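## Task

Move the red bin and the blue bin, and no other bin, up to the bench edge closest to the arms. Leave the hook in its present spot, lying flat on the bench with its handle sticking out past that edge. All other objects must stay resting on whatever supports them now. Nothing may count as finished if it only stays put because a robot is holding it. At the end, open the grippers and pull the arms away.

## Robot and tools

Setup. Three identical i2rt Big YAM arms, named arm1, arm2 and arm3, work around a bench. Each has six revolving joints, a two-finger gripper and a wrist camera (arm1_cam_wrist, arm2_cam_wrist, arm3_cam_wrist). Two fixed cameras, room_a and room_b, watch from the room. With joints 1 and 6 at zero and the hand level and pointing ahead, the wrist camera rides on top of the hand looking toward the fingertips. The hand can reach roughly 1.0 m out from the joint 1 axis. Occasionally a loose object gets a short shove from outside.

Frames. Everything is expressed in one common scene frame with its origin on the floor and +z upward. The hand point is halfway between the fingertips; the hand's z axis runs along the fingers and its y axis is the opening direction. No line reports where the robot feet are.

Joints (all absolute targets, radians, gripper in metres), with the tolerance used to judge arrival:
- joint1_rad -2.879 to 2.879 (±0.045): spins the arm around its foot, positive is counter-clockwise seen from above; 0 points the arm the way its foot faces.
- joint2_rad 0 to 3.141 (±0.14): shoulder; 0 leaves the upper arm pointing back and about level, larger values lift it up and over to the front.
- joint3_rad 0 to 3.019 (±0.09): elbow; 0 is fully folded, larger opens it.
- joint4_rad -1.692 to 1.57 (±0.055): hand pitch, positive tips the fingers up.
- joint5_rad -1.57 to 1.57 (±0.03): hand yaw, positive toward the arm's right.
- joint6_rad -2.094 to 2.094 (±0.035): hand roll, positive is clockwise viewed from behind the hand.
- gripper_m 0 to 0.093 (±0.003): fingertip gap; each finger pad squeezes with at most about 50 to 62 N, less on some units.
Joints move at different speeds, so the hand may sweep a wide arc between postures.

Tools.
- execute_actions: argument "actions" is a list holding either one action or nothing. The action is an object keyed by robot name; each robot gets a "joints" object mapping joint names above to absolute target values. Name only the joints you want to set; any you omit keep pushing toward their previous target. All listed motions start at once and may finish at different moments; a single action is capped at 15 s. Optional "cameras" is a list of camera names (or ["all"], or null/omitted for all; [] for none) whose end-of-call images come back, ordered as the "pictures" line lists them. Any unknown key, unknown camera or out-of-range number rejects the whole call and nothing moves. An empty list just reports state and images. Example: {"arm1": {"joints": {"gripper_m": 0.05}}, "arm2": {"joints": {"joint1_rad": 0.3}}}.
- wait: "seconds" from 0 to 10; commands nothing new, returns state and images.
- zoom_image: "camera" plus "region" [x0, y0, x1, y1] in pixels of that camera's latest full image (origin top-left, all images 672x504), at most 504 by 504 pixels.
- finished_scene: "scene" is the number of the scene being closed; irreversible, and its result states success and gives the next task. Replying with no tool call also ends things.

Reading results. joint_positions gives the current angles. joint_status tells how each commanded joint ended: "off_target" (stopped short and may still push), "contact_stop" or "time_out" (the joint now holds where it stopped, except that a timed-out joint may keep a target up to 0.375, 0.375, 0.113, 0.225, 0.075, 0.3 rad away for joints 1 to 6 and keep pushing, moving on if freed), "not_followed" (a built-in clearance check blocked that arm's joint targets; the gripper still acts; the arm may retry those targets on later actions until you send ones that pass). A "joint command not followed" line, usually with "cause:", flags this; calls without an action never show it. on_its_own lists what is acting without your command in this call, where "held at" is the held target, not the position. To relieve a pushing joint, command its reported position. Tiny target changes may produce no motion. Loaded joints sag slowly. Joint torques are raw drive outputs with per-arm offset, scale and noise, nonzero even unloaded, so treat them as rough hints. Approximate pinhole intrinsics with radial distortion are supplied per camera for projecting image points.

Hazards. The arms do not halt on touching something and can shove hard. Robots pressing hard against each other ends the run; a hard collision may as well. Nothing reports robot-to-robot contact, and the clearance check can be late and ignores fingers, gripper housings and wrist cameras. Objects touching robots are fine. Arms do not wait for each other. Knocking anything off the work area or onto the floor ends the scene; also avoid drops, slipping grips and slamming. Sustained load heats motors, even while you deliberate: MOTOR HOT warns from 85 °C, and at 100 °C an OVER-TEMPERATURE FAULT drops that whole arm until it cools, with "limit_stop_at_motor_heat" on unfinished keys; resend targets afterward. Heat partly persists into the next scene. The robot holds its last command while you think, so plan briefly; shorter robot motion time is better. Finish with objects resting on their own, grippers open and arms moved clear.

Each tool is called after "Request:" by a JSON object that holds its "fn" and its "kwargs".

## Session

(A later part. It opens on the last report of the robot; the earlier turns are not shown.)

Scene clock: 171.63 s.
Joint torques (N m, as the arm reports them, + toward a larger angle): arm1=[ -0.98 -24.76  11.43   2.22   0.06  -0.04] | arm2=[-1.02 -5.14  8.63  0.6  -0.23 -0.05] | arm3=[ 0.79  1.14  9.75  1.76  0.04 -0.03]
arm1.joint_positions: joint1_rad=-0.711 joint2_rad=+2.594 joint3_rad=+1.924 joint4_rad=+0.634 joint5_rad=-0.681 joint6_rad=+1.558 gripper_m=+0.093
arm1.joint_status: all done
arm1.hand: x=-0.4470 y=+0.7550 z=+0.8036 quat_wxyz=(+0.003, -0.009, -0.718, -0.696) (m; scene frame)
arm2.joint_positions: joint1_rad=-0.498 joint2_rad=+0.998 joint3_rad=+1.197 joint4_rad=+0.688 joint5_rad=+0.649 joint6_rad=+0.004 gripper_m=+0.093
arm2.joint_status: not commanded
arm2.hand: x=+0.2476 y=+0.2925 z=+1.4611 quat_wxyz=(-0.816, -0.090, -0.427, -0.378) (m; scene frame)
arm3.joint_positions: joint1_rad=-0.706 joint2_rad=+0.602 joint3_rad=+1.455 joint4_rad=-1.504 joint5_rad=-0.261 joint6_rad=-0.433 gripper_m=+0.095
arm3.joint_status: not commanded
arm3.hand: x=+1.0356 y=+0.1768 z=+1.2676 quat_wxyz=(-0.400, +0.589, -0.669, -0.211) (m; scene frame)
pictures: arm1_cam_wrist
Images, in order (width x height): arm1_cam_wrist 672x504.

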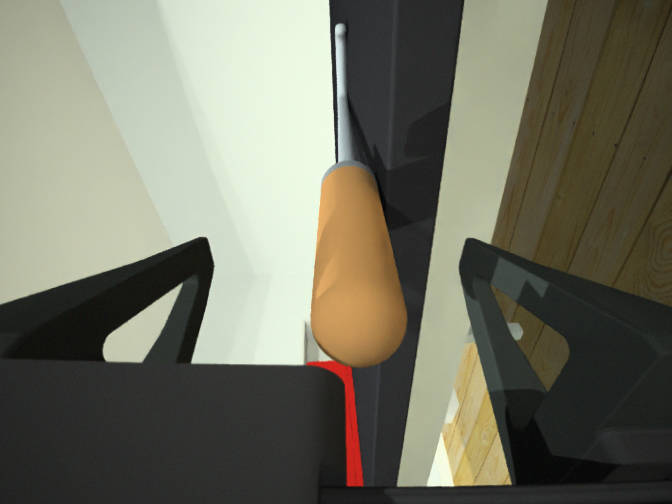

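Request:
{"fn": "execute_actions", "kwargs": {"actions": [{"arm1":{"joints":{"joint2_rad":2.622,"gripper_m":0}}}], "cameras": ["arm1_cam_wrist"]}}

Request:
{"fn": "execute_actions", "kwargs": {"actions": [{"arm1":{"joints":{"joint2_rad":2.3,"joint4_rad":0.5}}}], "cameras": ["arm1_cam_wrist"]}}

Request:
{"fn": "execute_actions", "kwargs": {"actions": [{"arm1":{"joints":{"joint1_rad":0.68,"joint3_rad":2.0,"joint5_rad":0.92}}}], "cameras": ["arm1_cam_wrist"]}}

Request:
{"fn": "execute_actions", "kwargs": {"actions": [{"arm1":{"joints":{"joint2_rad":2.53,"joint4_rad":0.65}}}], "cameras": ["arm1_cam_wrist","room_a"]}}

Scene clock: 176.07 s.
Joint torques (N m, as the arm reports them, + toward a larger angle): arm1=[ -1.01 -24.44  11.4    1.97   0.04  -0.05] | arm2=[-0.65 -5.49  8.66  0.6  -0.23 -0.06] | arm3=[ 0.37  2.08  9.71  1.74  0.01 -0.03]
arm1.joint_positions: joint1_rad=-0.711 joint2_rad=+2.604 joint3_rad=+1.924 joint4_rad=+0.641 joint5_rad=-0.681 joint6_rad=+1.559 gripper_m=+0.029
arm1.joint_status: gripper_m off_target (ended at +0.029, target +0.000); the others done
arm1.hand: x=-0.4476 y=+0.7542 z=+0.7964 quat_wxyz=(+0.004, -0.010, -0.719, -0.695) (m; scene frame)
arm2.joint_positions: joint1_rad=-0.498 joint2_rad=+0.998 joint3_rad=+1.197 joint4_rad=+0.688 joint5_rad=+0.649 joint6_rad=+0.004 gripper_m=+0.093
arm2.joint_status: not commanded
arm2.hand: x=+0.2476 y=+0.2925 z=+1.4611 quat_wxyz=(-0.816, -0.090, -0.427, -0.378) (m; scene frame)
arm3.joint_positions: joint1_rad=-0.706 joint2_rad=+0.602 joint3_rad=+1.455 joint4_rad=-1.504 joint5_rad=-0.261 joint6_rad=-0.433 gripper_m=+0.095
arm3.joint_status: not commanded
arm3.hand: x=+1.0356 y=+0.1768 z=+1.2676 quat_wxyz=(-0.400, +0.589, -0.669, -0.211) (m; scene frame)
pictures: arm1_cam_wrist
Images, in order (width x height): arm1_cam_wrist 672x504.

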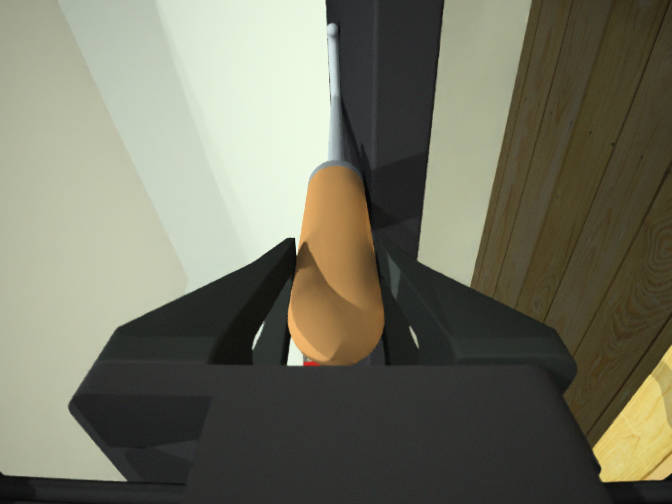

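Scene clock: 177.50 s.
Joint torques (N m, as the arm reports them, + toward a larger angle): arm1=[ -1.03 -27.66  12.54   2.64   0.02  -0.05] | arm2=[-0.57 -5.5   8.55  0.64 -0.23 -0.04] | arm3=[ 0.39  1.08  9.78  1.76 -0.02 -0.01]
arm1.joint_positions: joint1_rad=-0.711 joint2_rad=+2.333 joint3_rad=+1.925 joint4_rad=+0.470 joint5_rad=-0.679 joint6_rad=+1.559 gripper_m=+0.029
arm1.joint_status: all done
arm1.hand: x=-0.4437 y=+0.7578 z=+0.9972 quat_wxyz=(-0.020, +0.012, -0.691, -0.723) (m; scene frame)
arm2.joint_positions: joint1_rad=-0.498 joint2_rad=+0.998 joint3_rad=+1.197 joint4_rad=+0.688 joint5_rad=+0.649 joint6_rad=+0.004 gripper_m=+0.093
arm2.joint_status: not commanded
arm2.hand: x=+0.2476 y=+0.2925 z=+1.4611 quat_wxyz=(-0.816, -0.090, -0.427, -0.378) (m; scene frame)
arm3.joint_positions: joint1_rad=-0.706 joint2_rad=+0.602 joint3_rad=+1.455 joint4_rad=-1.504 joint5_rad=-0.261 joint6_rad=-0.433 gripper_m=+0.095
arm3.joint_status: not commanded
arm3.hand: x=+1.0356 y=+0.1768 z=+1.2676 quat_wxyz=(-0.400, +0.589, -0.669, -0.211) (m; scene frame)
pictures: arm1_cam_wrist
Images, in order (width x height): arm1_cam_wrist 672x504.

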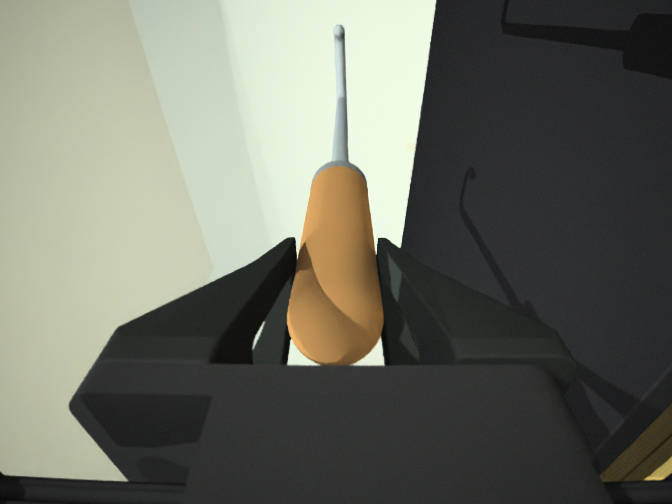

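Scene clock: 180.37 s.
Joint torques (N m, as the arm reports them, + toward a larger angle): arm1=[ -1.91 -28.19  14.63   2.52   0.04  -0.05] | arm2=[-0.55 -5.4   8.66  0.67 -0.21 -0.04] | arm3=[ 0.66  1.69  9.82  1.68  0.   -0.02]
arm1.joint_positions: joint1_rad=+0.686 joint2_rad=+2.344 joint3_rad=+1.925 joint4_rad=+0.468 joint5_rad=+0.920 joint6_rad=+1.559 gripper_m=+0.029
arm1.joint_status: all done
arm1.hand: x=-1.3837 y=+0.7467 z=+0.9916 quat_wxyz=(-0.065, -0.085, -0.693, -0.713) (m; scene frame)
arm2.joint_positions: joint1_rad=-0.498 joint2_rad=+0.998 joint3_rad=+1.197 joint4_rad=+0.688 joint5_rad=+0.649 joint6_rad=+0.004 gripper_m=+0.093
arm2.joint_status: not commanded
arm2.hand: x=+0.2476 y=+0.2925 z=+1.4611 quat_wxyz=(-0.816, -0.090, -0.427, -0.378) (m; scene frame)
arm3.joint_positions: joint1_rad=-0.706 joint2_rad=+0.602 joint3_rad=+1.455 joint4_rad=-1.504 joint5_rad=-0.261 joint6_rad=-0.433 gripper_m=+0.095
arm3.joint_status: not commanded
arm3.hand: x=+1.0356 y=+0.1768 z=+1.2676 quat_wxyz=(-0.400, +0.589, -0.669, -0.211) (m; scene frame)
pictures: arm1_cam_wrist
Images, in order (width x height): arm1_cam_wrist 672x504.

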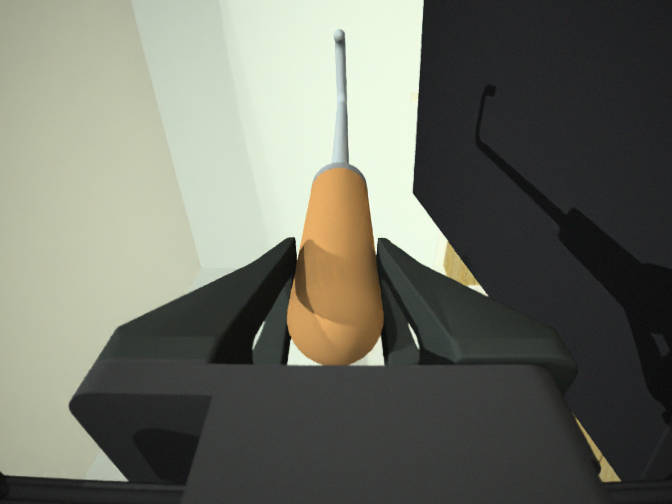

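Scene clock: 181.57 s.
Joint torques (N m, as the arm reports them, + toward a larger angle): arm1=[ -1.78 -31.34  11.95   2.24   0.08  -0.1 ] | arm2=[-0.78 -5.26  8.67  0.64 -0.25 -0.07] | arm3=[ 0.85  1.47  9.67  1.68  0.04 -0.01]
arm1.joint_positions: joint1_rad=+0.686 joint2_rad=+2.604 joint3_rad=+1.946 joint4_rad=+0.626 joint5_rad=+0.920 joint6_rad=+1.563 gripper_m=+0.029
arm1.joint_status: all done
arm1.hand: x=-1.3847 y=+0.7467 z=+0.8111 quat_wxyz=(-0.084, -0.066, -0.712, -0.694) (m; scene frame)
arm2.joint_positions: joint1_rad=-0.498 joint2_rad=+0.998 joint3_rad=+1.197 joint4_rad=+0.688 joint5_rad=+0.649 joint6_rad=+0.004 gripper_m=+0.093
arm2.joint_status: not commanded
arm2.hand: x=+0.2476 y=+0.2925 z=+1.4611 quat_wxyz=(-0.816, -0.090, -0.427, -0.378) (m; scene frame)
arm3.joint_positions: joint1_rad=-0.706 joint2_rad=+0.602 joint3_rad=+1.455 joint4_rad=-1.504 joint5_rad=-0.261 joint6_rad=-0.433 gripper_m=+0.095
arm3.joint_status: not commanded
arm3.hand: x=+1.0356 y=+0.1768 z=+1.2676 quat_wxyz=(-0.400, +0.589, -0.669, -0.211) (m; scene frame)
pictures: arm1_cam_wrist, room_a
Images, in order (width x height): arm1_cam_wrist 672x504, room_a 672x504.

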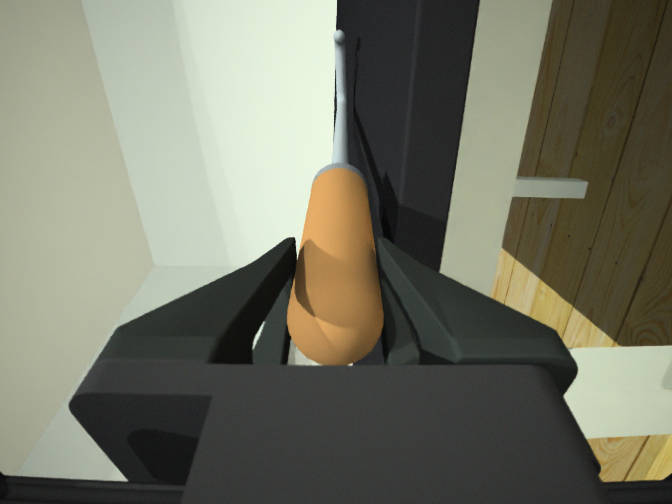

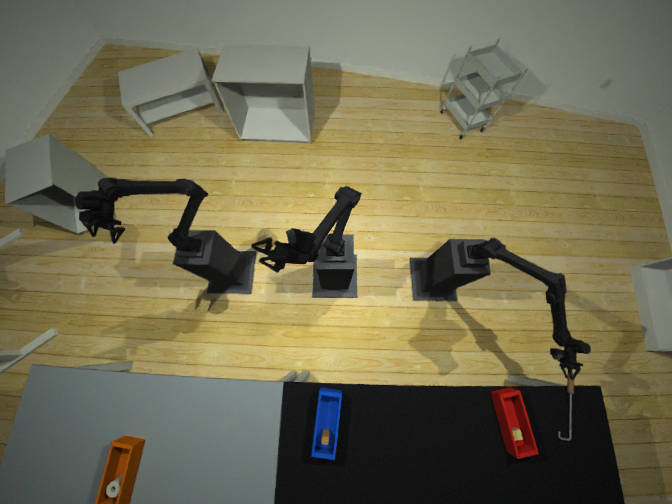

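Request:
{"fn": "execute_actions", "kwargs": {"actions": [{"arm1":{"joints":{"joint1_rad":0.66,"joint5_rad":0.95,"joint2_rad":2.585,"joint4_rad":0.61}}}], "cameras": ["arm1_cam_wrist","room_a"]}}

Request:
{"fn": "execute_actions", "kwargs": {"actions": [{"arm1":{"joints":{"gripper_m":0.093}}}], "cameras": ["arm1_cam_wrist"]}}

Request:
{"fn": "execute_actions", "kwargs": {"actions": [{"arm1":{"joints":{"joint1_rad":1.05}}}], "cameras": ["arm1_cam_wrist","room_a"]}}

Scene clock: 185.23 s.
Joint torques (N m, as the arm reports them, + toward a larger angle): arm1=[ -1.53 -27.18  11.89   1.81   0.18  -0.1 ] | arm2=[-0.57 -5.24  8.58  0.61 -0.23 -0.04] | arm3=[1.38 1.55 9.75 1.79 0.   0.  ]
arm1.joint_positions: joint1_rad=+0.663 joint2_rad=+2.605 joint3_rad=+1.946 joint4_rad=+0.599 joint5_rad=+0.948 joint6_rad=+1.563 gripper_m=+0.029
arm1.joint_status: all done
arm1.hand: x=-1.3625 y=+0.7556 z=+0.8054 quat_wxyz=(-0.109, -0.077, -0.717, -0.684) (m; scene frame)
arm2.joint_positions: joint1_rad=-0.498 joint2_rad=+0.998 joint3_rad=+1.197 joint4_rad=+0.688 joint5_rad=+0.649 joint6_rad=+0.004 gripper_m=+0.093
arm2.joint_status: not commanded
arm2.hand: x=+0.2476 y=+0.2925 z=+1.4611 quat_wxyz=(-0.816, -0.090, -0.427, -0.378) (m; scene frame)
arm3.joint_positions: joint1_rad=-0.706 joint2_rad=+0.602 joint3_rad=+1.455 joint4_rad=-1.504 joint5_rad=-0.261 joint6_rad=-0.433 gripper_m=+0.095
arm3.joint_status: not commanded
arm3.hand: x=+1.0356 y=+0.1768 z=+1.2676 quat_wxyz=(-0.400, +0.589, -0.669, -0.211) (m; scene frame)
pictures: arm1_cam_wrist, room_a
Images, in order (width x height): arm1_cam_wrist 672x504, room_a 672x504.

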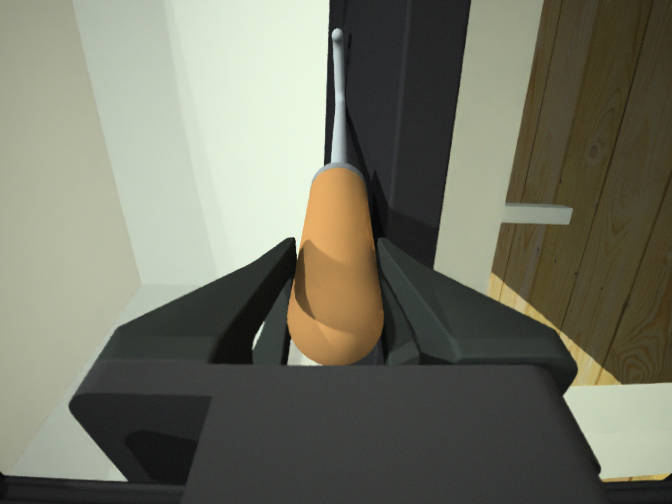

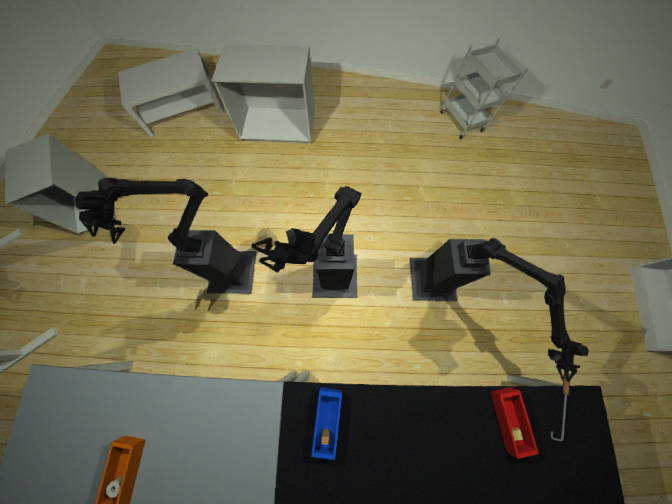

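Scene clock: 185.93 s.
Joint torques (N m, as the arm reports them, + toward a larger angle): arm1=[ -1.7  -27.18  11.63   1.81   0.15  -0.1 ] | arm2=[-0.71 -5.28  8.61  0.58 -0.24 -0.05] | arm3=[ 0.82  1.85  9.8   1.67 -0.02 -0.05]
arm1.joint_positions: joint1_rad=+0.663 joint2_rad=+2.605 joint3_rad=+1.950 joint4_rad=+0.599 joint5_rad=+0.949 joint6_rad=+1.563 gripper_m=+0.093
arm1.joint_status: all done
arm1.hand: x=-1.3630 y=+0.7564 z=+0.8074 quat_wxyz=(-0.108, -0.078, -0.716, -0.685) (m; scene frame)
arm2.joint_positions: joint1_rad=-0.498 joint2_rad=+0.998 joint3_rad=+1.197 joint4_rad=+0.688 joint5_rad=+0.649 joint6_rad=+0.004 gripper_m=+0.093
arm2.joint_status: not commanded
arm2.hand: x=+0.2476 y=+0.2925 z=+1.4611 quat_wxyz=(-0.816, -0.090, -0.427, -0.378) (m; scene frame)
arm3.joint_positions: joint1_rad=-0.706 joint2_rad=+0.602 joint3_rad=+1.455 joint4_rad=-1.504 joint5_rad=-0.261 joint6_rad=-0.433 gripper_m=+0.095
arm3.joint_status: not commanded
arm3.hand: x=+1.0356 y=+0.1768 z=+1.2676 quat_wxyz=(-0.400, +0.589, -0.669, -0.211) (m; scene frame)
pictures: arm1_cam_wrist
Images, in order (width x height): arm1_cam_wrist 672x504.

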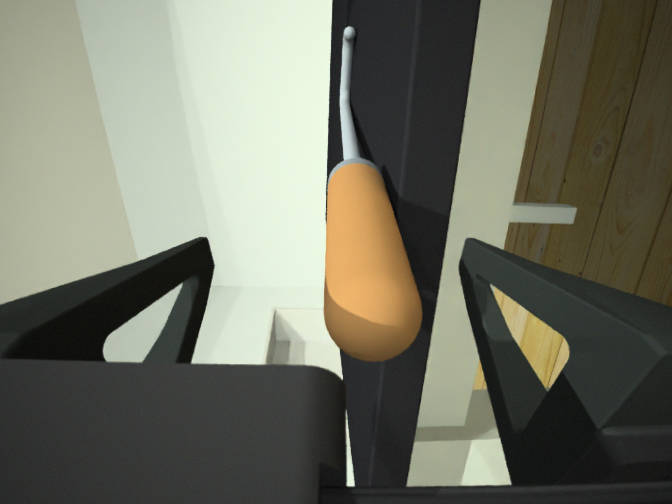

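Scene clock: 187.97 s.
Joint torques (N m, as the arm reports them, + toward a larger angle): arm1=[ -1.71 -27.37  11.06   1.81   0.13  -0.1 ] | arm2=[-0.67 -5.56  8.69  0.68 -0.24 -0.04] | arm3=[ 0.35  1.98  9.85  1.7  -0.01 -0.01]
arm1.joint_positions: joint1_rad=+1.052 joint2_rad=+2.605 joint3_rad=+1.959 joint4_rad=+0.599 joint5_rad=+0.949 joint6_rad=+1.563 gripper_m=+0.093
arm1.joint_status: all done
arm1.hand: x=-1.6186 y=+0.5361 z=+0.8138 quat_wxyz=(+0.029, +0.058, -0.715, -0.696) (m; scene frame)
arm2.joint_positions: joint1_rad=-0.498 joint2_rad=+0.998 joint3_rad=+1.197 joint4_rad=+0.688 joint5_rad=+0.649 joint6_rad=+0.004 gripper_m=+0.093
arm2.joint_status: not commanded
arm2.hand: x=+0.2476 y=+0.2925 z=+1.4611 quat_wxyz=(-0.816, -0.090, -0.427, -0.378) (m; scene frame)
arm3.joint_positions: joint1_rad=-0.706 joint2_rad=+0.602 joint3_rad=+1.455 joint4_rad=-1.504 joint5_rad=-0.261 joint6_rad=-0.433 gripper_m=+0.095
arm3.joint_status: not commanded
arm3.hand: x=+1.0356 y=+0.1768 z=+1.2676 quat_wxyz=(-0.400, +0.589, -0.669, -0.211) (m; scene frame)
pictures: arm1_cam_wrist, room_a
Images, in order (width x height): arm1_cam_wrist 672x504, room_a 672x504.

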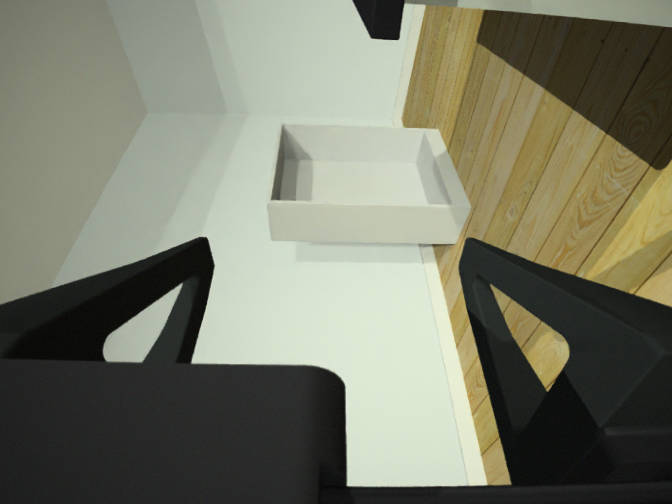

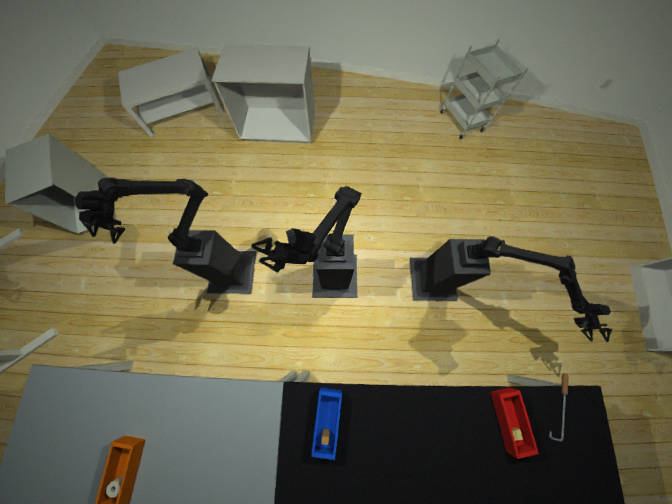

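Request:
{"fn": "finished_scene", "kwargs": {"scene": 2}}

The scene is finished: the task was done.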